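# Load sample tube and matching water blank into centrifuge

## Task

Take the sample tube marked with an orange dot on its cap from its rack on the shelved bench by the door. Place it in the centre hole of an adapter in the centrifuge rotor. Find the water blank whose cap number (its volume in mL) equals the sample's volume; the blanks are in the racks on the shelved bench by the window. Place that blank in the centre hole of the adapter directly opposite the sample. Both tubes must be fully seated, and every rotor bucket must end up hanging vertically. Every rack must stay on its own bench. No tube may touch the floor, or the task fails. At the end, release everything and move the robot away. The robot must not fall or finish tilted, or the task fails. Anything that stays in place only because the robot holds it does not count.

## Robot and tools

ROBOT. An omnidirectional wheeled base carries a column about 1.75 m high. A carriage rides on it, raised by lift_m from 0 to 1 m. The carriage holds two identical six-joint arms, each with a two-finger gripper. The arm bases sit about 0.57 m + lift_m above the floor, and carriage parts reach about 0.15 m lower than that. A hand reaches about 0.78 m from its shoulder but only about 0.38 m below its arm base. A hand is about 0.16 m long and 0.1 m wide, or 0.14 m with fingers open. Parked joints 1-6 are 0, 0.05, 0.05, 1.45, 0, 0, and with both arms parked the robot is about 0.95 m wide and 0.7 m long. Cameras: carriage_camera is fixed on the carriage, facing forward and tilted about 20 degrees down. left_wrist_camera and right_wrist_camera look out beyond the fingertips. All images are 672x504 pixels.

FRAMES. Base frame: origin on the floor below the base centre, x forward, y left, z up. left_hand and right_hand are the points between each hand's finger pads, given in this frame in metres. quat_wxyz rotates base axes into hand axes. The hand's z axis runs along the fingers and they open along its y axis. A hand pointing straight up with joints 1, 5 and 6 at 0 reads (1, 0, 0, 0). The odometry frame is the base frame at the start. base_odometry counts wheel rotation only, so slipping is counted as travel. Its heading is positive to the left, within -3.142 to 3.142.

execute_actions(actions, cameras). actions is a list holding one action or none; an empty list only reports state and images. An action may have "base", "joints" or both, and their motions start together.
- base: exactly one key. These are relative moves, measured from where the base last reported itself. translate_m is metres forward (+) or back, range -2 to 2. strafe_m is metres left (+) or right, range -2 to 2. rotate_rad is radians counter-clockwise (+), range -6.3 to 6.3.
- joints: an object of absolute targets, keyed by joint name; include only the joints you want to move.
- lift_m: 0 to 1 m.
- left_/right_joint1_rad: -2.617 to 3.054. Turns the arm about the vertical; 0 is forward, positive is left.
- joint2_rad: 0 to 3.141, shoulder. 0 puts the upper arm level pointing back, 1.57 upright, 3.14 level pointing forward.
- joint3_rad: 0 to 3.141, elbow. 0 is folded, 3.14 is straight.
- joint4_rad: -1.57 to 1.57, wrist pitch. 0 keeps the hand in line with the forearm; positive lifts the fingertips.
- joint5_rad: -1.57 to 1.57, wrist yaw. Positive swings the fingertips to the RIGHT, the opposite sense to joint 1.
- joint6_rad: -2.094 to 2.094, roll about the finger axis. Positive is clockwise when viewed from the forearm.
- left_/right_gripper_m: 0 to 0.093 m, the gap between the pads.
A joint or the base left out of an action may keep pushing toward its earlier target, and the status lines will not show it. An unknown key or an out-of-range value rejects the whole call, and nothing moves. One action lasts at most 15 s. Arm joints 1-3 move at up to 1.8 rad/s and joints 4-6 at up to 2.7 rad/s.
cameras takes a list of carriage_camera, left_wrist_camera, right_wrist_camera or "all". If it is omitted, null or ["all"], every camera is returned; [] returns none. The "pictures" line gives the order of the images.

wait(seconds): 0 to 10 s. Commands nothing new and returns the same state and images as an empty action.
zoom_image(camera, region): region is [x0, y0, x1, y1] in pixels of that camera's latest full image, with (0, 0) at the top left and at most 504x504 in size.
read_manual(section): returns licence texts only, "licences".
finished_scene(scene): pass the current scene number. The scene ends for good, and the result says whether the task succeeded. Only call it once the goal holds without the robot's help.

RESULT LINES. base_status and joint_status say how each motion ended:
- done: reached the target. For the base this only means the wheels turned the full amount, even if they slipped, and a 1-2 mm move may fall short.
- off_target: came to rest away from the target and may still be pushing. A gripper holding an object usually shows this.
- contact_stop or time_out: the target is dropped and the joint or base holds where it is.
- joint command not followed, often with a cause line: a self-collision check withheld that arm's targets. The gripper command still runs. Joints that stay withheld show not_followed, and those targets may be retried on every later action until they pass.
- limit_stop_at_motor_heat: a heat stop; send the target again.
When a stop is reported, the later execute_actions, wait and finished_scene calls in the same reply are skipped. on_its_own lists what was not commanded in this call; "held at" is the held target, not the actual position. motor_effort is percent of maximum, positive toward higher joint values, with the peak during the action in brackets. Readings carry a fixed bias per motor plus noise, so treat them as rough. If lift effort keeps dropping while lowering, a hand or its load is resting on something. drive_wheels is the hardest-working wheel; ignore its sign. If it is high at rest, the base is pressing on something. Other lines: ARM HIT means a hard self-collision. MOTOR HOT appears from 75 °C. OVER-TEMPERATURE FAULT means an arm was stopped at 90 °C, or it lets go and falls at 100 °C. Stretched arms and held loads heat up quickly, even while you are thinking.

HAZARDS. Hand pose readings drift, more so at long reach. A level hand sags about 10-17 cm under 1 kg, and a fully extended arm may not lift 1 kg. Each finger pad grips with about 45-60 N. Contact stops on the base and lift arrive late or may not come at all, and the arms have none: a blocked arm keeps pushing and snaps to its target once it is free. After a stopped drive, back off about 0.2 m the way you came, or turn back after a turn, and repeat if still pressed. The column can strike table edges; reversing into one can tip the robot. Tipping risk rises with a high carriage, outstretched arms, loads, pulling, or sudden stops, and no reading shows a lean, only the images. Never let the arms press hard on each other. To free a withheld arm, first move only that arm clear, then move the other arm in a later action. Avoid drops, slams and hard pushes, and never let a tube reach the floor. Loose objects may occasionally get nudged.

CAMERAS. Pinhole-plus-radial calibrations are supplied. Small per-camera errors apply, and wrist camera poses depend on the joint readings, so projections from the wrist cameras are less exact.

Each tool is called after "Emit:" as name(argument=value, ...), one argument or row to a line, values as JSON.

## Session

Emit:
execute_actions(
  actions=[],
)

Scene clock: 0.00 s.
base_odometry: x=+0.000 y=+0.000 heading=+0.000 (m, m, rad; odometry frame)
base_status: not commanded
joint_positions: lift_m=+0.300 left_joint1_rad=-0.016 left_joint2_rad=+0.040 left_joint3_rad=+0.049 left_joint4_rad=+1.460 left_joint5_rad=-0.027 left_joint6_rad=-0.039 left_gripper_m=+0.095 right_joint1_rad=+0.008 right_joint2_rad=+0.064 right_joint3_rad=+0.061 right_joint4_rad=+1.498 right_joint5_rad=+0.052 right_joint6_rad=-0.008 right_gripper_m=+0.094
joint_status: not commanded
motor_effort: lift_m=+32 drive_wheels=+0 (%)
left_hand: x=+0.2847 y=+0.3399 z=+1.2959 quat_wxyz=(+0.998, -0.014, +0.051, -0.026) (m; base frame)
right_hand: x=+0.2794 y=-0.3443 z=+1.2996 quat_wxyz=(+0.999, +0.025, +0.039, -0.001) (m; base frame)
pictures: carriage_camera, left_wrist_camera, right_wrist_camera
Images, in order (width x height): carriage_camera 672x504, left_wrist_camera 672x504, right_wrist_camera 672x504.

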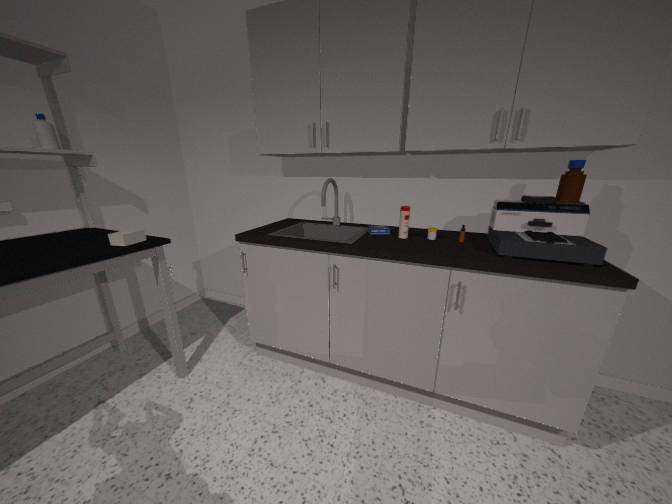

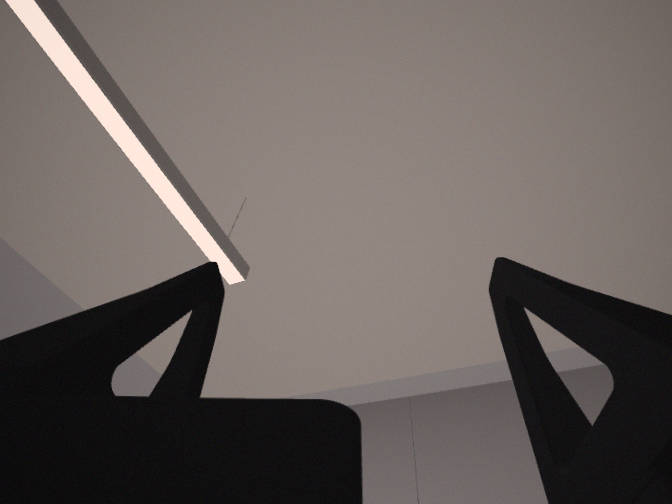

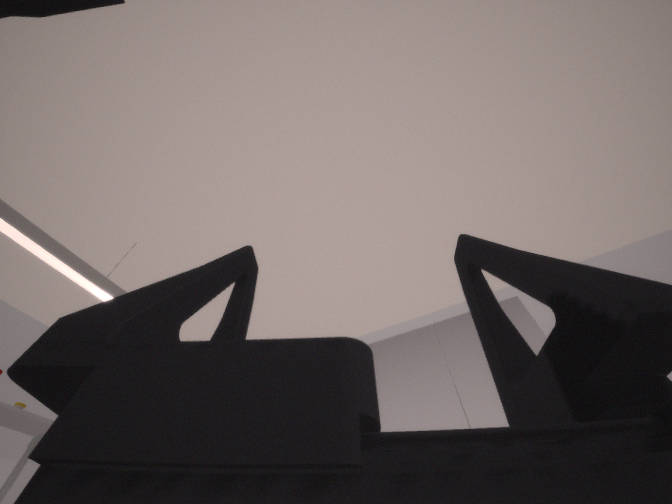

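Emit:
execute_actions(
  actions=[
    {"base":{"rotate_rad":1.5},"joints":{"lift_m":0.5}},
  ],
  cameras=["carriage_camera"],
)

Emit:
execute_actions(
  actions=[
    {"base":{"rotate_rad":1.6}},
  ],
  cameras=["carriage_camera"],
)

Emit:
execute_actions(
  actions=[
    {"base":{"rotate_rad":1.6}},
  ],
  cameras=["carriage_camera"],
)

Scene clock: 10.97 s.
base_odometry: x=+0.000 y=+0.000 heading=+1.500 (m, m, rad; odometry frame)
base_status: done
joint_positions: lift_m=+0.500 left_joint1_rad=-0.016 left_joint2_rad=+0.040 left_joint3_rad=+0.049 left_joint4_rad=+1.459 left_joint5_rad=-0.027 left_joint6_rad=-0.039 left_gripper_m=+0.095 right_joint1_rad=+0.008 right_joint2_rad=+0.064 right_joint3_rad=+0.061 right_joint4_rad=+1.497 right_joint5_rad=+0.052 right_joint6_rad=-0.008 right_gripper_m=+0.094
joint_status: all done
motor_effort: lift_m=+34(41) drive_wheels=+5(15) (%)
left_hand: x=+0.2848 y=+0.3399 z=+1.4955 quat_wxyz=(+0.998, -0.014, +0.051, -0.026) (m; base frame)
right_hand: x=+0.2795 y=-0.3443 z=+1.4992 quat_wxyz=(+0.999, +0.025, +0.039, -0.001) (m; base frame)
pictures: carriage_camera
camera_calibration (this result's frames):
carriage_camera: T_world_to_cam=[[-0.00764682, -0.999965, 0.00350381, -0.00539658], [-0.291192, -0.00112532, -0.956664, 1.47306], [0.956634, -0.00833572, -0.291173, 0.251592], [0, 0, 0, 1]] pos_world=[0.18822, -0.00164153, 1.4825]
Images, in order (width x height): carriage_camera 672x504.

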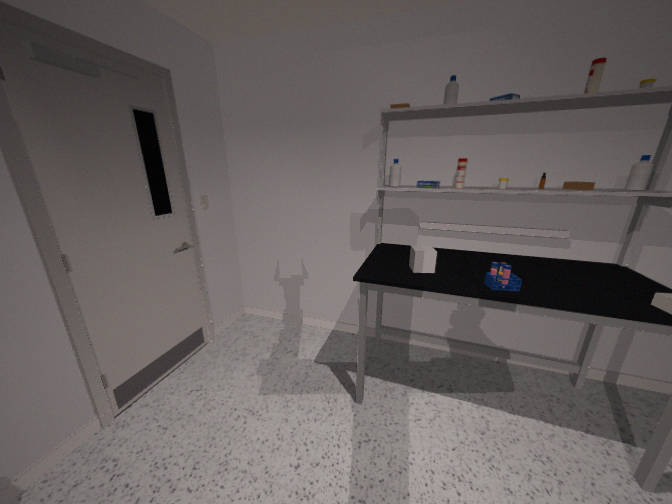

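Scene clock: 14.10 s.
base_odometry: x=+0.000 y=+0.000 heading=+3.099 (m, m, rad; odometry frame)
base_status: done
joint_positions: lift_m=+0.500 left_joint1_rad=-0.016 left_joint2_rad=+0.040 left_joint3_rad=+0.049 left_joint4_rad=+1.459 left_joint5_rad=-0.027 left_joint6_rad=-0.039 left_gripper_m=+0.095 right_joint1_rad=+0.008 right_joint2_rad=+0.064 right_joint3_rad=+0.061 right_joint4_rad=+1.497 right_joint5_rad=+0.052 right_joint6_rad=-0.008 right_gripper_m=+0.094
joint_status: not commanded
motor_effort: lift_m=+32(34) drive_wheels=+5(11) (%)
left_hand: x=+0.2848 y=+0.3399 z=+1.4955 quat_wxyz=(+0.998, -0.014, +0.051, -0.026) (m; base frame)
right_hand: x=+0.2795 y=-0.3443 z=+1.4992 quat_wxyz=(+0.999, +0.025, +0.039, -0.001) (m; base frame)
pictures: carriage_camera
camera_calibration (this result's frames):
carriage_camera: T_world_to_cam=[[-0.00764682, -0.999965, 0.00350381, -0.00539658], [-0.291192, -0.00112532, -0.956664, 1.47306], [0.956634, -0.00833572, -0.291173, 0.251592], [0, 0, 0, 1]] pos_world=[0.18822, -0.00164153, 1.4825]
Images, in order (width x height): carriage_camera 672x504.

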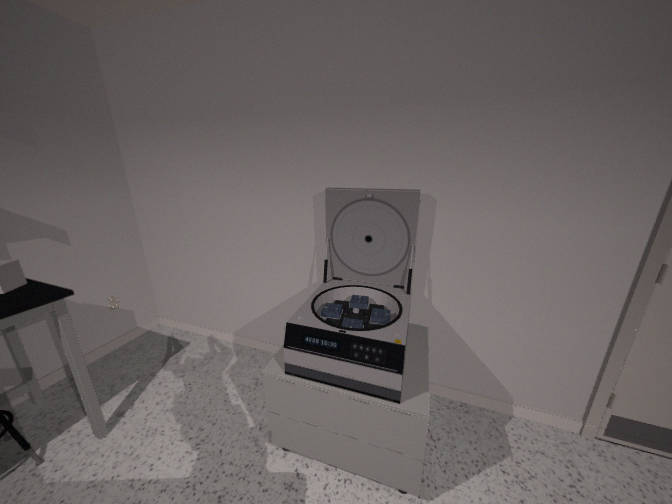

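Scene clock: 17.23 s.
base_odometry: x=+0.000 y=+0.000 heading=-1.584 (m, m, rad; odometry frame)
base_status: done
joint_positions: lift_m=+0.500 left_joint1_rad=-0.016 left_joint2_rad=+0.040 left_joint3_rad=+0.049 left_joint4_rad=+1.459 left_joint5_rad=-0.027 left_joint6_rad=-0.039 left_gripper_m=+0.095 right_joint1_rad=+0.008 right_joint2_rad=+0.064 right_joint3_rad=+0.061 right_joint4_rad=+1.497 right_joint5_rad=+0.052 right_joint6_rad=-0.008 right_gripper_m=+0.094
joint_status: not commanded
motor_effort: lift_m=+32(34) drive_wheels=+5(15) (%)
left_hand: x=+0.2848 y=+0.3399 z=+1.4955 quat_wxyz=(+0.998, -0.014, +0.051, -0.026) (m; base frame)
right_hand: x=+0.2795 y=-0.3443 z=+1.4992 quat_wxyz=(+0.999, +0.025, +0.039, -0.001) (m; base frame)
pictures: carriage_camera
camera_calibration (this result's frames):
carriage_camera: T_world_to_cam=[[-0.00764682, -0.999965, 0.00350381, -0.00539658], [-0.291192, -0.00112532, -0.956664, 1.47306], [0.956634, -0.00833572, -0.291173, 0.251592], [0, 0, 0, 1]] pos_world=[0.18822, -0.00164153, 1.4825]
Images, in order (width x height): carriage_camera 672x504.

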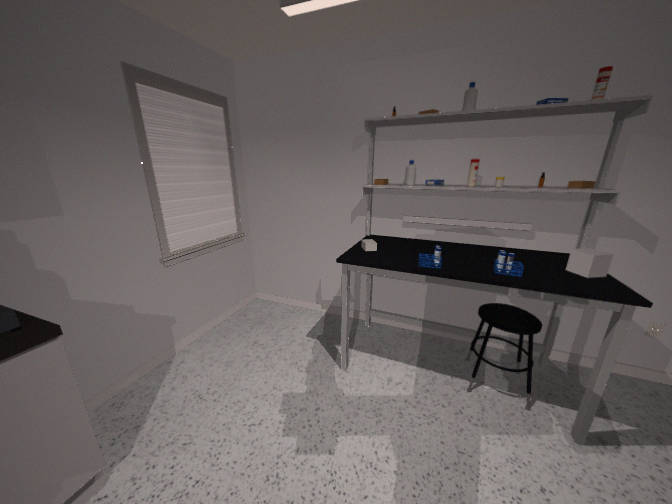

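Emit:
zoom_image(
  camera="carriage_camera",
  region=[400, 230, 540, 290],
)

Region (400, 230, 540, 290) of carriage_camera's 672x504 image, scaled by 3.600, with more detail than that image has; it fills the top 216 rows of this view, and the rest is white.

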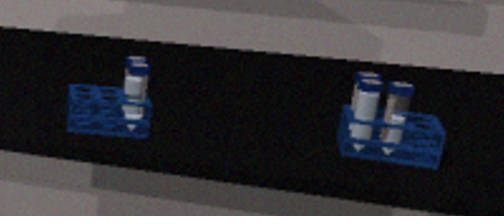

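Emit:
execute_actions(
  actions=[
    {"base":{"rotate_rad":2.767}},
  ],
  cameras=[],
)

Emit:
execute_actions(
  actions=[
    {"base":{"translate_m":0.85},"joints":{"lift_m":0.55,"right_joint2_rad":1.5,"right_joint3_rad":1.1,"right_joint4_rad":-0.9}},
  ],
  cameras=["carriage_camera","right_wrist_camera"],
)

Scene clock: 59.33 s.
base_odometry: x=+0.000 y=+0.000 heading=+1.183 (m, m, rad; odometry frame)
base_status: done
joint_positions: lift_m=+0.500 left_joint1_rad=-0.016 left_joint2_rad=+0.040 left_joint3_rad=+0.049 left_joint4_rad=+1.459 left_joint5_rad=-0.027 left_joint6_rad=-0.039 left_gripper_m=+0.095 right_joint1_rad=+0.008 right_joint2_rad=+0.064 right_joint3_rad=+0.061 right_joint4_rad=+1.496 right_joint5_rad=+0.052 right_joint6_rad=-0.008 right_gripper_m=+0.094
joint_status: not commanded
motor_effort: lift_m=+34(32) drive_wheels=+5(11) (%)
left_hand: x=+0.2848 y=+0.3399 z=+1.4955 quat_wxyz=(+0.998, -0.014, +0.051, -0.026) (m; base frame)
right_hand: x=+0.2798 y=-0.3443 z=+1.4992 quat_wxyz=(+0.999, +0.025, +0.039, -0.001) (m; base frame)
pictures: none
No camera images: the call's "cameras" was empty. Leave "cameras" out to get every camera's image.

Scene clock: 63.30 s.
base_odometry: x=+0.321 y=+0.787 heading=+1.183 (m, m, rad; odometry frame)
base_status: done
joint_positions: lift_m=+0.550 left_joint1_rad=-0.016 left_joint2_rad=+0.040 left_joint3_rad=+0.049 left_joint4_rad=+1.459 left_joint5_rad=-0.027 left_joint6_rad=-0.039 left_gripper_m=+0.095 right_joint1_rad=+0.008 right_joint2_rad=+1.496 right_joint3_rad=+1.072 right_joint4_rad=-0.891 right_joint5_rad=+0.052 right_joint6_rad=-0.008 right_gripper_m=+0.094
joint_status: all done
motor_effort: lift_m=+33(42) drive_wheels=-5(20) (%)
left_hand: x=+0.2848 y=+0.3399 z=+1.5455 quat_wxyz=(+0.998, -0.014, +0.051, -0.026) (m; base frame)
right_hand: x=+0.5694 y=-0.3419 z=+1.2077 quat_wxyz=(+0.128, -0.005, +0.991, -0.026) (m; base frame)
pictures: carriage_camera, right_wrist_camera
camera_calibration (this result's frames):
carriage_camera: T_world_to_cam=[[-0.00764682, -0.999965, 0.00350381, -0.00557167], [-0.291192, -0.00112532, -0.956664, 1.52086], [0.956634, -0.00833572, -0.291173, 0.266142], [0, 0, 0, 1]] pos_world=[0.18822, -0.00164153, 1.53247]
right_wrist_camera: T_world_to_cam=[[-0.0641054, -0.997452, 0.0313193, -0.334293], [-0.934055, 0.0710206, 0.349997, 0.141499], [-0.35133, -0.00681727, -0.936227, 1.45088], [0, 0, 0, 1]] pos_world=[0.620474, -0.3336, 1.3193]
Images, in order (width x height): carriage_camera 672x504, right_wrist_camera 672x504.

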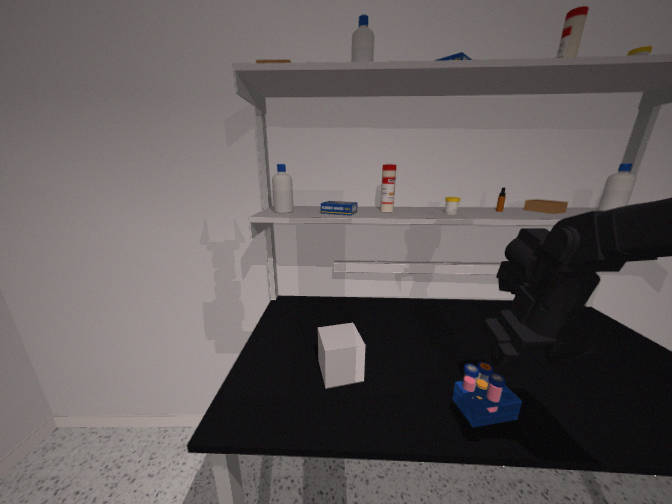

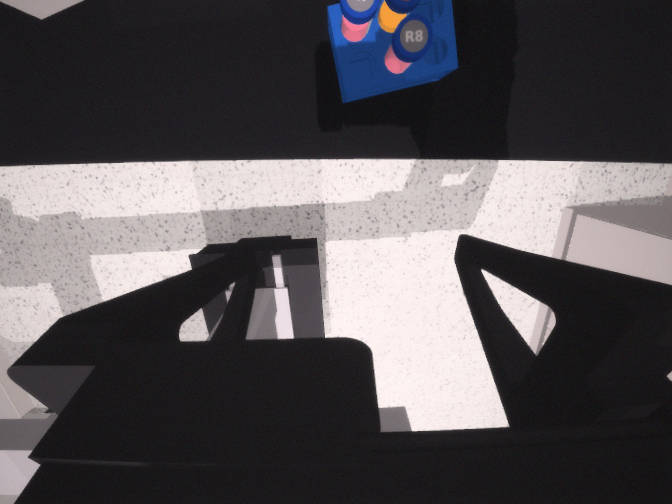

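Emit:
zoom_image(
  camera="carriage_camera",
  region=[430, 340, 550, 440],
)

Region (430, 340, 550, 440) of carriage_camera's 672x504 image, scaled by 4.200, with more detail than that image has.

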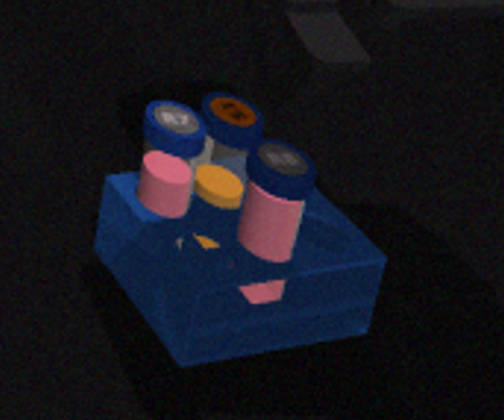

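Emit:
execute_actions(
  actions=[
    {"base":{"strafe_m":-0.085},"joints":{"right_joint2_rad":1.9,"right_joint3_rad":1.53,"right_joint4_rad":-1.18,"right_joint5_rad":0,"right_joint1_rad":0,"right_gripper_m":0.06}},
  ],
  cameras=[],
)

Emit:
execute_actions(
  actions=[
    {"base":{"translate_m":0.15}},
  ],
  cameras=["carriage_camera","right_wrist_camera"],
)

Scene clock: 86.43 s.
base_odometry: x=+0.400 y=+0.755 heading=+1.183 (m, m, rad; odometry frame)
base_status: done
joint_positions: lift_m=+0.550 left_joint1_rad=-0.016 left_joint2_rad=+0.040 left_joint3_rad=+0.049 left_joint4_rad=+1.459 left_joint5_rad=-0.027 left_joint6_rad=-0.039 left_gripper_m=+0.095 right_joint1_rad=+0.005 right_joint2_rad=+1.891 right_joint3_rad=+1.509 right_joint4_rad=-1.160 right_joint5_rad=+0.004 right_joint6_rad=-0.008 right_gripper_m=+0.060
joint_status: all done
motor_effort: lift_m=+34(34) drive_wheels=+2(11) (%)
left_hand: x=+0.2848 y=+0.3399 z=+1.5455 quat_wxyz=(+0.998, -0.014, +0.051, -0.026) (m; base frame)
right_hand: x=+0.6186 y=-0.3346 z=+1.1972 quat_wxyz=(+0.014, -0.006, +1.000, -0.002) (m; base frame)
pictures: none
No camera images: the call's "cameras" was empty. Leave "cameras" out to get every camera's image.

Scene clock: 88.27 s.
base_odometry: x=+0.457 y=+0.894 heading=+1.183 (m, m, rad; odometry frame)
base_status: done
joint_positions: lift_m=+0.550 left_joint1_rad=-0.016 left_joint2_rad=+0.040 left_joint3_rad=+0.049 left_joint4_rad=+1.459 left_joint5_rad=-0.027 left_joint6_rad=-0.039 left_gripper_m=+0.095 right_joint1_rad=+0.005 right_joint2_rad=+1.891 right_joint3_rad=+1.509 right_joint4_rad=-1.166 right_joint5_rad=+0.004 right_joint6_rad=-0.008 right_gripper_m=+0.060
joint_status: not commanded
motor_effort: lift_m=+33(33) drive_wheels=-3(12) (%)
left_hand: x=+0.2848 y=+0.3399 z=+1.5455 quat_wxyz=(+0.998, -0.014, +0.051, -0.026) (m; base frame)
right_hand: x=+0.6173 y=-0.3346 z=+1.1972 quat_wxyz=(+0.012, -0.006, +1.000, -0.002) (m; base frame)
pictures: carriage_camera, right_wrist_camera
camera_calibration (this result's frames):
carriage_camera: T_world_to_cam=[[-0.00764682, -0.999965, 0.00350381, -0.00557167], [-0.291192, -0.00112532, -0.956664, 1.52086], [0.956634, -0.00833572, -0.291173, 0.266142], [0, 0, 0, 1]] pos_world=[0.18822, -0.00164153, 1.53247]
right_wrist_camera: T_world_to_cam=[[-0.0572453, -0.99836, -0.0000018578, -0.290659], [-0.827664, 0.0474567, 0.559214, -0.134578], [-0.558296, 0.0320139, -0.829024, 1.47032], [0, 0, 0, 1]] pos_world=[0.69285, -0.330866, 1.29419]
Images, in order (width x height): carriage_camera 672x504, right_wrist_camera 672x504.

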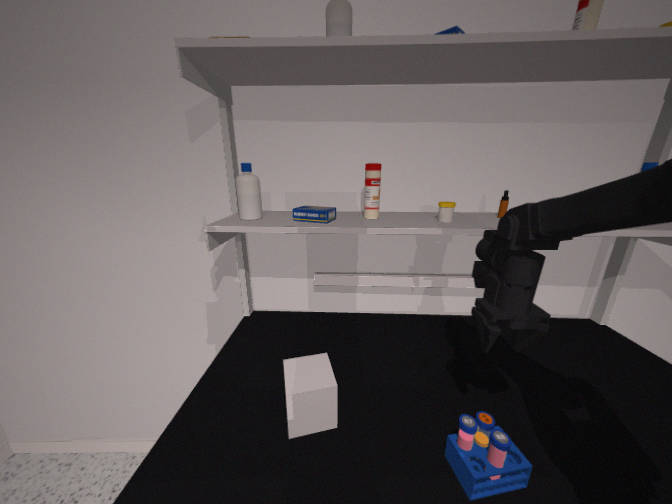

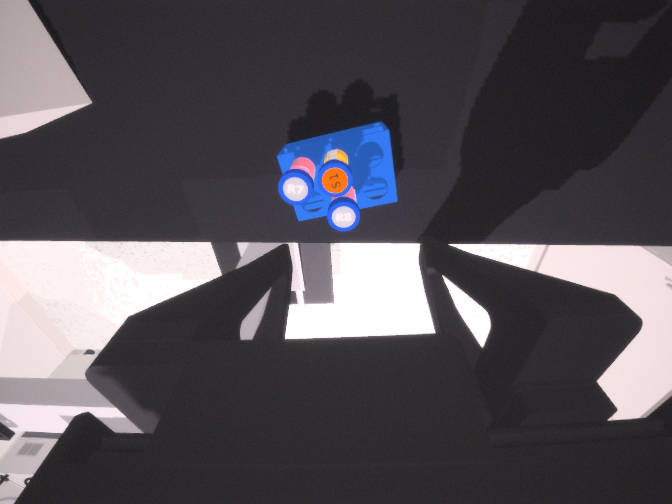

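Emit:
execute_actions(
  actions=[
    {"joints":{"lift_m":0.43,"right_joint6_rad":-1.0}},
  ],
  cameras=["carriage_camera","right_wrist_camera"],
)

Scene clock: 108.33 s.
base_odometry: x=+0.457 y=+0.894 heading=+1.183 (m, m, rad; odometry frame)
base_status: not commanded
joint_positions: lift_m=+0.430 left_joint1_rad=-0.016 left_joint2_rad=+0.040 left_joint3_rad=+0.049 left_joint4_rad=+1.459 left_joint5_rad=-0.027 left_joint6_rad=-0.039 left_gripper_m=+0.095 right_joint1_rad=+0.005 right_joint2_rad=+1.895 right_joint3_rad=+1.514 right_joint4_rad=-1.168 right_joint5_rad=+0.004 right_joint6_rad=-0.993 right_gripper_m=+0.060
joint_status: all done
motor_effort: lift_m=+35(34) drive_wheels=+3(3) (%)
left_hand: x=+0.2848 y=+0.3399 z=+1.4254 quat_wxyz=(+0.998, -0.014, +0.051, -0.026) (m; base frame)
right_hand: x=+0.6179 y=-0.3346 z=+1.0771 quat_wxyz=(+0.009, -0.478, +0.878, -0.007) (m; base frame)
pictures: carriage_camera, right_wrist_camera
camera_calibration (this result's frames):
carriage_camera: T_world_to_cam=[[-0.00764682, -0.999965, 0.00350381, -0.00515103], [-0.291192, -0.00112532, -0.956664, 1.40602], [0.956634, -0.00833572, -0.291173, 0.231186], [0, 0, 0, 1]] pos_world=[0.18822, -0.00164153, 1.41242]
right_wrist_camera: T_world_to_cam=[[0.799836, -0.599979, 0.0169789, -0.705192], [-0.500743, -0.651413, 0.570015, -0.514408], [-0.330937, -0.464421, -0.821459, 1.05639], [0, 0, 0, 1]] pos_world=[0.656051, -0.267581, 1.17298]
Images, in order (width x height): carriage_camera 672x504, right_wrist_camera 672x504.

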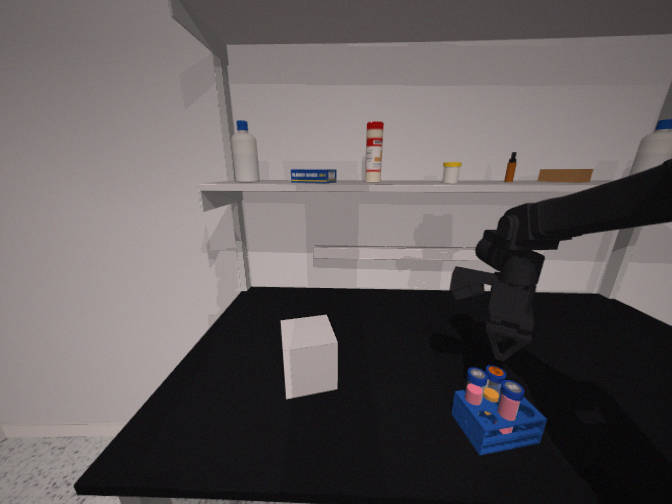

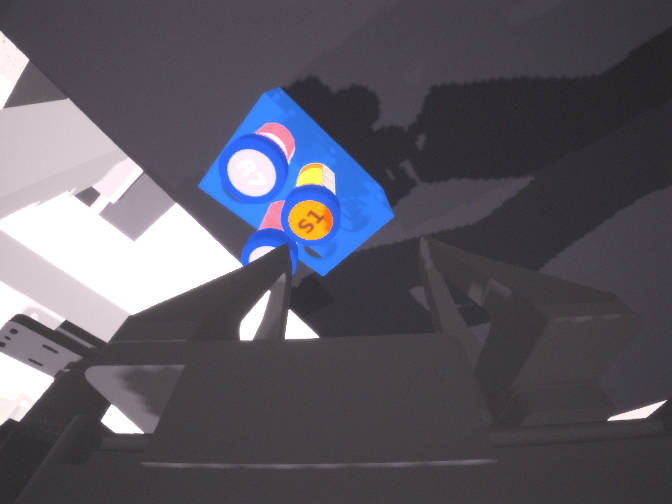

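Emit:
execute_actions(
  actions=[
    {"base":{"translate_m":-0.017}},
  ],
  cameras=[],
)

Emit:
execute_actions(
  actions=[
    {"base":{"strafe_m":0.014},"joints":{"lift_m":0.405}},
  ],
  cameras=["right_wrist_camera"],
)

Scene clock: 120.27 s.
base_odometry: x=+0.450 y=+0.878 heading=+1.183 (m, m, rad; odometry frame)
base_status: done
joint_positions: lift_m=+0.430 left_joint1_rad=-0.016 left_joint2_rad=+0.040 left_joint3_rad=+0.049 left_joint4_rad=+1.459 left_joint5_rad=-0.027 left_joint6_rad=-0.039 left_gripper_m=+0.095 right_joint1_rad=+0.005 right_joint2_rad=+1.895 right_joint3_rad=+1.514 right_joint4_rad=-1.169 right_joint5_rad=+0.004 right_joint6_rad=-0.993 right_gripper_m=+0.060
joint_status: not commanded
motor_effort: lift_m=+35(35) drive_wheels=-2(9) (%)
left_hand: x=+0.2848 y=+0.3399 z=+1.4254 quat_wxyz=(+0.998, -0.014, +0.051, -0.026) (m; base frame)
right_hand: x=+0.6178 y=-0.3346 z=+1.0771 quat_wxyz=(+0.008, -0.478, +0.878, -0.007) (m; base frame)
pictures: none
No camera images: the call's "cameras" was empty. Leave "cameras" out to get every camera's image.

Scene clock: 121.03 s.
base_odometry: x=+0.438 y=+0.883 heading=+1.182 (m, m, rad; odometry frame)
base_status: done
joint_positions: lift_m=+0.405 left_joint1_rad=-0.016 left_joint2_rad=+0.040 left_joint3_rad=+0.049 left_joint4_rad=+1.459 left_joint5_rad=-0.027 left_joint6_rad=-0.039 left_gripper_m=+0.095 right_joint1_rad=+0.005 right_joint2_rad=+1.898 right_joint3_rad=+1.514 right_joint4_rad=-1.170 right_joint5_rad=+0.004 right_joint6_rad=-0.993 right_gripper_m=+0.060
joint_status: all done
motor_effort: lift_m=+33(37) drive_wheels=+4(4) (%)
left_hand: x=+0.2848 y=+0.3399 z=+1.4004 quat_wxyz=(+0.998, -0.014, +0.051, -0.026) (m; base frame)
right_hand: x=+0.6173 y=-0.3345 z=+1.0511 quat_wxyz=(+0.006, -0.478, +0.878, -0.005) (m; base frame)
pictures: right_wrist_camera
camera_calibration (this result's frames):
right_wrist_camera: T_world_to_cam=[[0.799919, -0.599978, 0.0124922, -0.699521], [-0.497687, -0.65162, 0.572451, -0.504385], [-0.335318, -0.464131, -0.819844, 1.03594], [0, 0, 0, 1]] pos_world=[0.655903, -0.267553, 1.14678]
Images, in order (width x height): right_wrist_camera 672x504.

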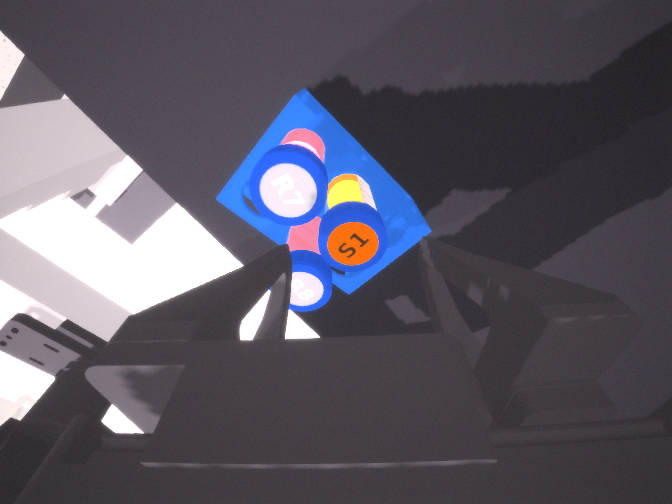

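Emit:
execute_actions(
  actions=[
    {"joints":{"lift_m":0.374,"right_gripper_m":0.052}},
  ],
  cameras=["right_wrist_camera","carriage_camera"],
)

Scene clock: 133.93 s.
base_odometry: x=+0.438 y=+0.884 heading=+1.182 (m, m, rad; odometry frame)
base_status: not commanded
joint_positions: lift_m=+0.374 left_joint1_rad=-0.016 left_joint2_rad=+0.040 left_joint3_rad=+0.049 left_joint4_rad=+1.459 left_joint5_rad=-0.027 left_joint6_rad=-0.039 left_gripper_m=+0.095 right_joint1_rad=+0.005 right_joint2_rad=+1.899 right_joint3_rad=+1.514 right_joint4_rad=-1.171 right_joint5_rad=-0.001 right_joint6_rad=-0.993 right_gripper_m=+0.052
joint_status: all done
motor_effort: lift_m=+34(35) drive_wheels=+4(4) (%)
left_hand: x=+0.2848 y=+0.3399 z=+1.3695 quat_wxyz=(+0.998, -0.014, +0.051, -0.026) (m; base frame)
right_hand: x=+0.6170 y=-0.3338 z=+1.0198 quat_wxyz=(+0.006, -0.478, +0.878, -0.003) (m; base frame)
pictures: carriage_camera, right_wrist_camera
camera_calibration (this result's frames):
carriage_camera: T_world_to_cam=[[-0.00764682, -0.999965, 0.00350381, -0.00495517], [-0.291192, -0.00112532, -0.956664, 1.35254], [0.956634, -0.00833572, -0.291173, 0.21491], [0, 0, 0, 1]] pos_world=[0.18822, -0.00164153, 1.35652]
right_wrist_camera: T_world_to_cam=[[0.799982, -0.599969, 0.00813438, -0.694032], [-0.496324, -0.654044, 0.570866, -0.486179], [-0.337182, -0.46072, -0.821003, 1.01396], [0, 0, 0, 1]] pos_world=[0.655798, -0.267231, 1.11565]
Images, in order (width x height): carriage_camera 672x504, right_wrist_camera 672x504.

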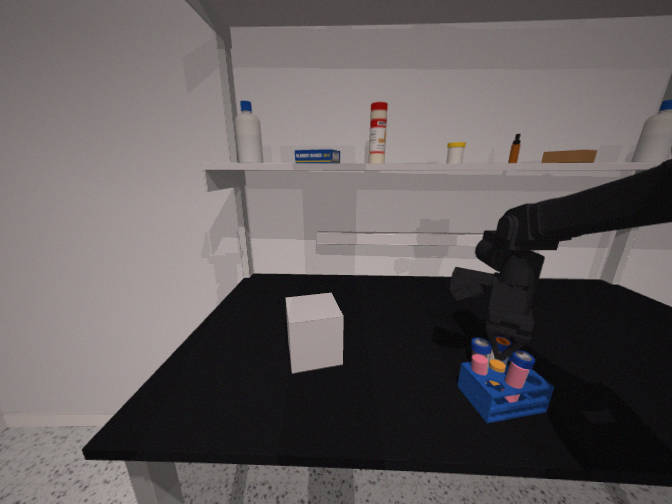

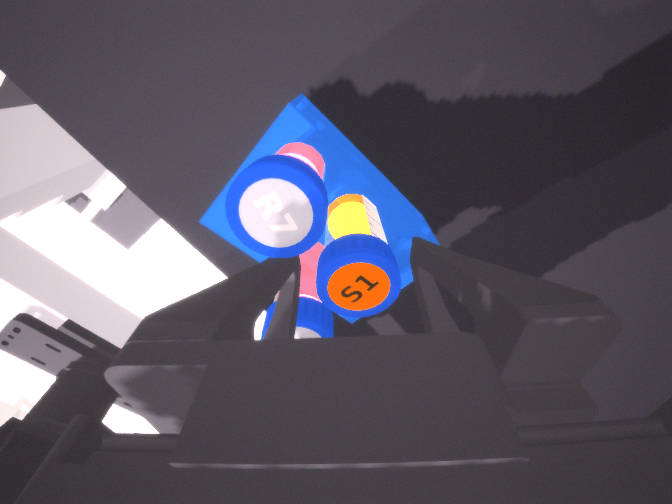

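Emit:
execute_actions(
  actions=[
    {"joints":{"right_gripper_m":0.026}},
  ],
  cameras=["right_wrist_camera"],
)

Emit:
execute_actions(
  actions=[
    {"joints":{"lift_m":0.52}},
  ],
  cameras=["right_wrist_camera","carriage_camera"],
)

Scene clock: 139.63 s.
base_odometry: x=+0.438 y=+0.884 heading=+1.182 (m, m, rad; odometry frame)
base_status: not commanded
joint_positions: lift_m=+0.374 left_joint1_rad=-0.016 left_joint2_rad=+0.040 left_joint3_rad=+0.049 left_joint4_rad=+1.459 left_joint5_rad=-0.027 left_joint6_rad=-0.039 left_gripper_m=+0.095 right_joint1_rad=+0.004 right_joint2_rad=+1.899 right_joint3_rad=+1.514 right_joint4_rad=-1.176 right_joint5_rad=-0.004 right_joint6_rad=-0.993 right_gripper_m=+0.031
joint_status: right_gripper_m off_target (ended at +0.031, target +0.026)
motor_effort: lift_m=+34(34) drive_wheels=+4(4) (%)
left_hand: x=+0.2848 y=+0.3399 z=+1.3695 quat_wxyz=(+0.998, -0.014, +0.051, -0.026) (m; base frame)
right_hand: x=+0.6157 y=-0.3334 z=+1.0198 quat_wxyz=(+0.005, -0.478, +0.878, -0.001) (m; base frame)
pictures: right_wrist_camera
camera_calibration (this result's frames):
right_wrist_camera: T_world_to_cam=[[0.800029, -0.599956, 0.00234206, -0.686944], [-0.493461, -0.655789, 0.571347, -0.489362], [-0.341247, -0.45825, -0.820706, 1.01673], [0, 0, 0, 1]] pos_world=[0.655052, -0.267137, 1.11564]
Images, in order (width x height): right_wrist_camera 672x504.

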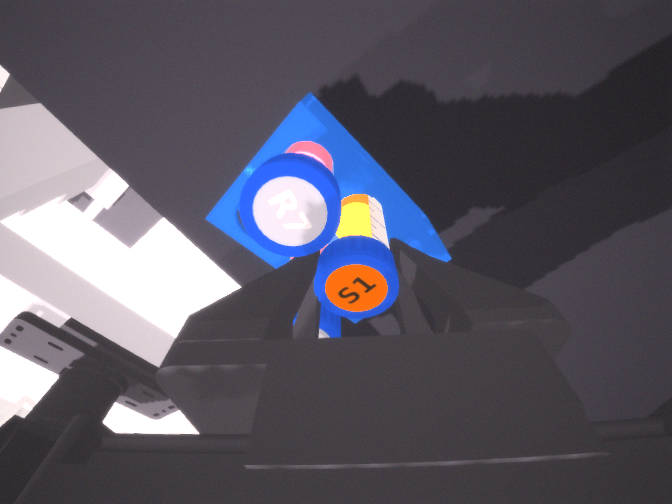

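Scene clock: 140.77 s.
base_odometry: x=+0.438 y=+0.884 heading=+1.182 (m, m, rad; odometry frame)
base_status: not commanded
joint_positions: lift_m=+0.520 left_joint1_rad=-0.016 left_joint2_rad=+0.040 left_joint3_rad=+0.049 left_joint4_rad=+1.459 left_joint5_rad=-0.027 left_joint6_rad=-0.039 left_gripper_m=+0.095 right_joint1_rad=+0.004 right_joint2_rad=+1.901 right_joint3_rad=+1.514 right_joint4_rad=-1.177 right_joint5_rad=-0.004 right_joint6_rad=-0.993 right_gripper_m=+0.031
joint_status: all done
motor_effort: lift_m=+34(43) drive_wheels=+4(4) (%)
left_hand: x=+0.2848 y=+0.3399 z=+1.5155 quat_wxyz=(+0.998, -0.014, +0.051, -0.026) (m; base frame)
right_hand: x=+0.6156 y=-0.3334 z=+1.1650 quat_wxyz=(+0.004, -0.478, +0.878, +0.000) (m; base frame)
pictures: carriage_camera, right_wrist_camera
camera_calibration (this result's frames):
carriage_camera: T_world_to_cam=[[-0.00764682, -0.999965, 0.00350381, -0.00546675], [-0.291192, -0.00112532, -0.956664, 1.49222], [0.956634, -0.00833572, -0.291173, 0.257423], [0, 0, 0, 1]] pos_world=[0.18822, -0.00164153, 1.50253]
right_wrist_camera: T_world_to_cam=[[0.800033, -0.599956, 0.000212832, -0.684671], [-0.491933, -0.655782, 0.57267, -0.574905], [-0.343437, -0.458259, -0.819786, 1.13614], [0, 0, 0, 1]] pos_world=[0.655138, -0.267137, 1.26077]
Images, in order (width x height): carriage_camera 672x504, right_wrist_camera 672x504.

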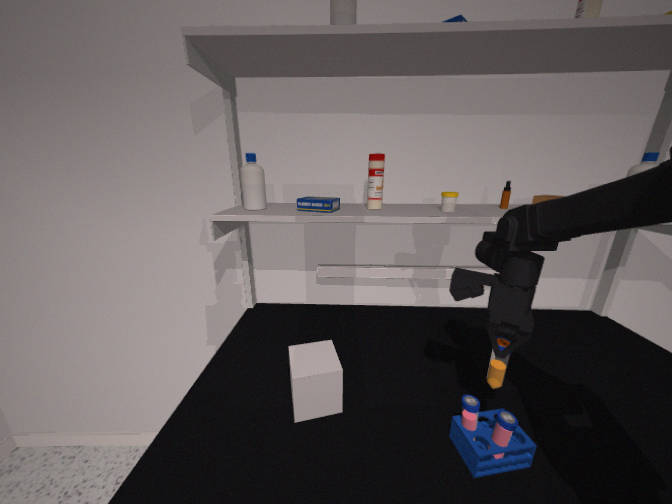

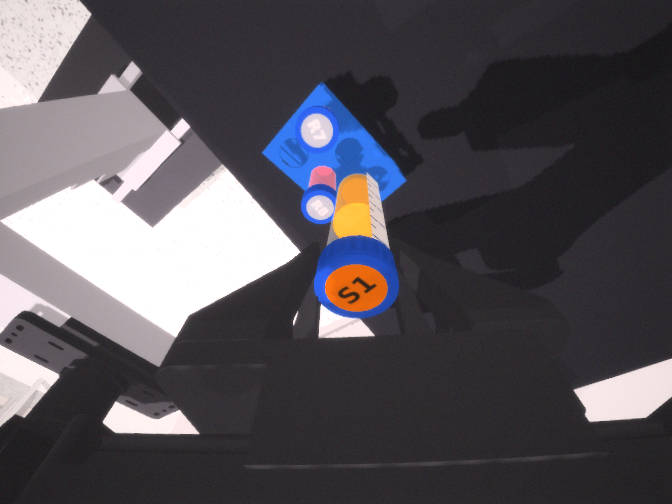

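Emit:
zoom_image(
  camera="right_wrist_camera",
  region=[310, 160, 410, 260],
)

Emit:
zoom_image(
  camera="carriage_camera",
  region=[460, 320, 540, 400],
)

Region (310, 160, 410, 260) of right_wrist_camera's 672x504 image, scaled by 5.040, with more detail than that image has.

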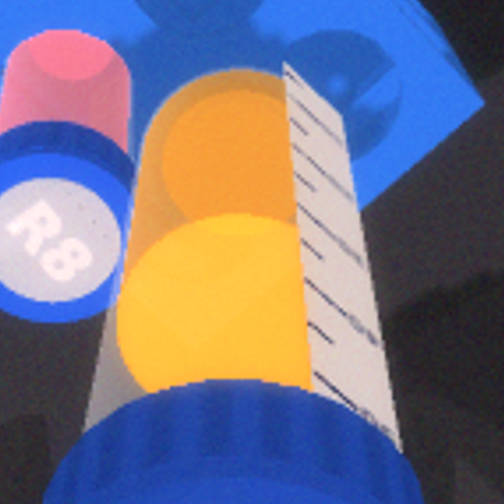

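Region (460, 320, 540, 400) of carriage_camera's 672x504 image, scaled by 6.300, with more detail than that image has.

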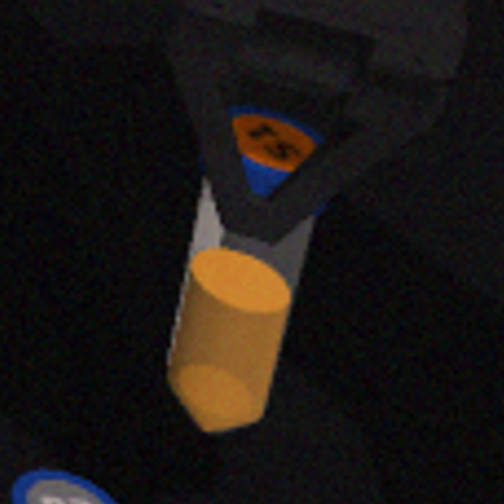

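Emit:
execute_actions(
  actions=[
    {"base":{"translate_m":-0.5},"joints":{"right_joint6_rad":2.05,"right_joint2_rad":1.5,"right_joint3_rad":1.45,"right_joint4_rad":-1.5}},
  ],
  cameras=["carriage_camera"],
)

Emit:
zoom_image(
  camera="carriage_camera",
  region=[470, 260, 630, 440],
)

Scene clock: 170.43 s.
base_odometry: x=+0.248 y=+0.421 heading=+1.182 (m, m, rad; odometry frame)
base_status: done
joint_positions: lift_m=+0.520 left_joint1_rad=-0.016 left_joint2_rad=+0.040 left_joint3_rad=+0.049 left_joint4_rad=+1.459 left_joint5_rad=-0.027 left_joint6_rad=-0.039 left_gripper_m=+0.095 right_joint1_rad=+0.004 right_joint2_rad=+1.501 right_joint3_rad=+1.466 right_joint4_rad=-1.491 right_joint5_rad=-0.004 right_joint6_rad=+2.043 right_gripper_m=+0.031
joint_status: all done
motor_effort: lift_m=+33(33) drive_wheels=+0(11) (%)
left_hand: x=+0.2848 y=+0.3399 z=+1.5155 quat_wxyz=(+0.998, -0.014, +0.051, -0.026) (m; base frame)
right_hand: x=+0.5183 y=-0.3338 z=+1.2672 quat_wxyz=(+0.010, +0.851, +0.524, +0.020) (m; base frame)
pictures: carriage_camera
camera_calibration (this result's frames):
carriage_camera: T_world_to_cam=[[-0.00764682, -0.999965, 0.00350381, -0.00546675], [-0.291192, -0.00112532, -0.956664, 1.49222], [0.956634, -0.00833572, -0.291173, 0.257423], [0, 0, 0, 1]] pos_world=[0.18822, -0.00164153, 1.50253]
Images, in order (width x height): carriage_camera 672x504.

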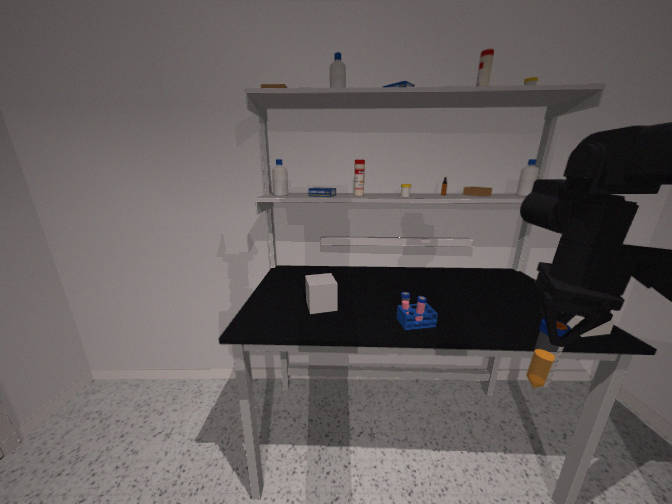

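Region (470, 260, 630, 440) of carriage_camera's 672x504 image, scaled by 2.800, with more detail than that image has.

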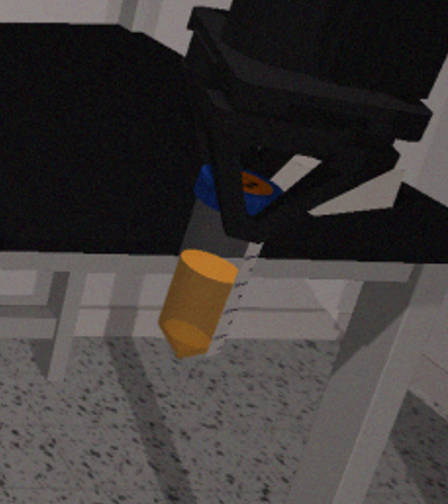

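Emit:
execute_actions(
  actions=[
    {"base":{"rotate_rad":3.14},"joints":{"right_joint6_rad":-2.05,"right_joint1_rad":0.9,"right_joint2_rad":1.75,"right_joint3_rad":1.7,"right_joint4_rad":-1.5}},
  ],
  cameras=["carriage_camera"],
)

Scene clock: 187.53 s.
base_odometry: x=+0.248 y=+0.421 heading=-1.961 (m, m, rad; odometry frame)
base_status: done
joint_positions: lift_m=+0.520 left_joint1_rad=-0.016 left_joint2_rad=+0.040 left_joint3_rad=+0.049 left_joint4_rad=+1.459 left_joint5_rad=-0.027 left_joint6_rad=-0.039 left_gripper_m=+0.095 right_joint1_rad=+0.894 right_joint2_rad=+1.753 right_joint3_rad=+1.674 right_joint4_rad=-1.488 right_joint5_rad=+0.002 right_joint6_rad=-2.042 right_gripper_m=+0.031
joint_status: all done
motor_effort: lift_m=+33(34) drive_wheels=+6(17) (%)
left_hand: x=+0.2848 y=+0.3399 z=+1.5155 quat_wxyz=(+0.998, -0.014, +0.051, -0.026) (m; base frame)
right_hand: x=+0.4581 y=-0.0881 z=+1.2527 quat_wxyz=(+0.001, -0.995, +0.103, -0.002) (m; base frame)
pictures: carriage_camera
camera_calibration (this result's frames):
carriage_camera: T_world_to_cam=[[-0.00764682, -0.999965, 0.00350381, -0.00546676], [-0.291192, -0.00112532, -0.956664, 1.49222], [0.956634, -0.00833572, -0.291173, 0.257423], [0, 0, 0, 1]] pos_world=[0.18822, -0.00164153, 1.50253]
Images, in order (width x height): carriage_camera 672x504.

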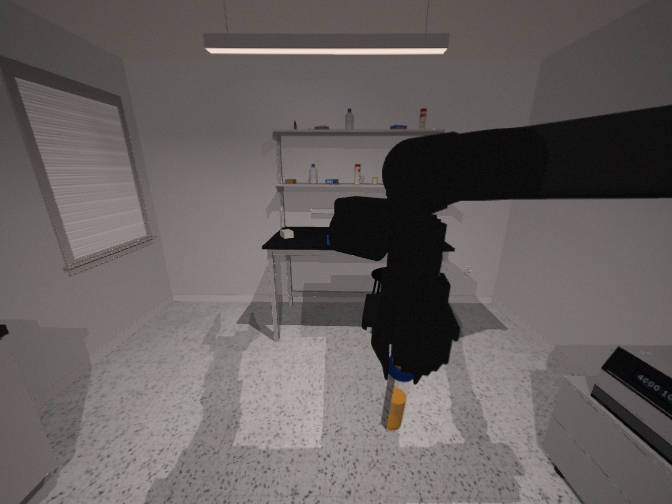

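Emit:
execute_actions(
  actions=[
    {"base":{"translate_m":1.2},"joints":{"left_joint1_rad":-1.15,"left_joint4_rad":0.15}},
  ],
  cameras=["carriage_camera","left_wrist_camera"],
)

Scene clock: 204.53 s.
base_odometry: x=-0.207 y=-0.689 heading=-1.960 (m, m, rad; odometry frame)
base_status: done
joint_positions: lift_m=+0.520 left_joint1_rad=-1.143 left_joint2_rad=+0.040 left_joint3_rad=+0.049 left_joint4_rad=+0.165 left_joint5_rad=-0.027 left_joint6_rad=-0.039 left_gripper_m=+0.095 right_joint1_rad=+0.894 right_joint2_rad=+1.753 right_joint3_rad=+1.674 right_joint4_rad=-1.489 right_joint5_rad=+0.002 right_joint6_rad=-2.042 right_gripper_m=+0.031
joint_status: all done
motor_effort: lift_m=+33(32) drive_wheels=-5(17) (%)
left_hand: x=+0.3637 y=+0.1166 z=+1.3134 quat_wxyz=(+0.641, +0.328, +0.553, -0.419) (m; base frame)
right_hand: x=+0.4580 y=-0.0882 z=+1.2527 quat_wxyz=(+0.001, -0.995, +0.103, -0.002) (m; base frame)
pictures: carriage_camera, left_wrist_camera
camera_calibration (this result's frames):
carriage_camera: T_world_to_cam=[[-0.00764682, -0.999965, 0.00350381, -0.00546676], [-0.291192, -0.00112532, -0.956664, 1.49222], [0.956634, -0.00833572, -0.291173, 0.257423], [0, 0, 0, 1]] pos_world=[0.18822, -0.00164153, 1.50253]
left_wrist_camera: T_world_to_cam=[[-0.884832, -0.465369, 0.0224408, 0.349657], [-0.201312, 0.338441, -0.919202, 1.25066], [0.420173, -0.817857, -0.393148, 0.585335], [0, 0, 0, 1]] pos_world=[0.315218, 0.218167, 1.37188]
Images, in order (width x height): carriage_camera 672x504, left_wrist_camera 672x504.

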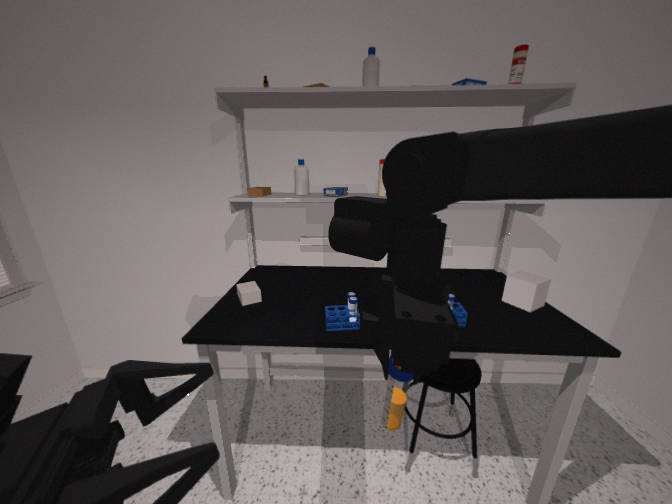

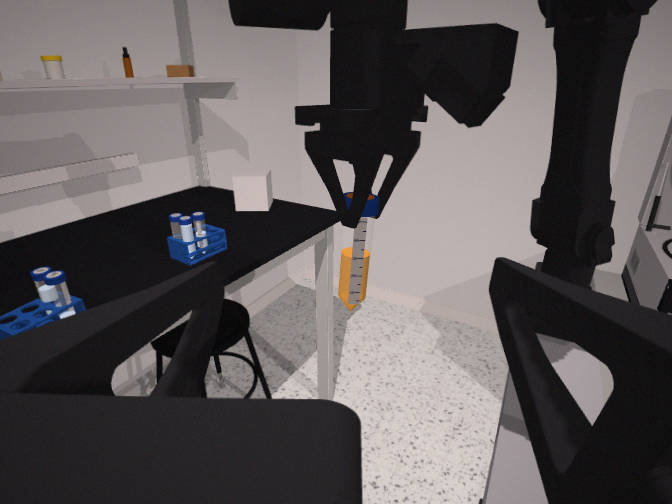

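Emit:
zoom_image(
  camera="left_wrist_camera",
  region=[310, 200, 410, 320],
)

Region (310, 200, 410, 320) of left_wrist_camera's 672x504 image, scaled by 4.200, with more detail than that image has.

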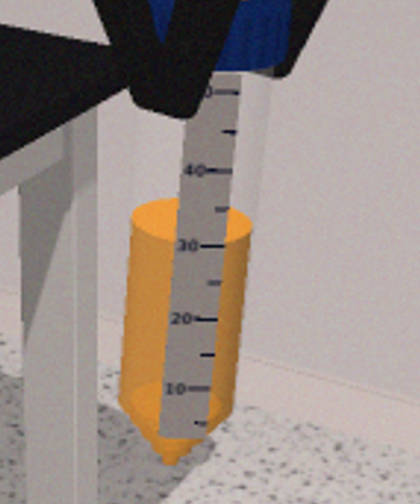

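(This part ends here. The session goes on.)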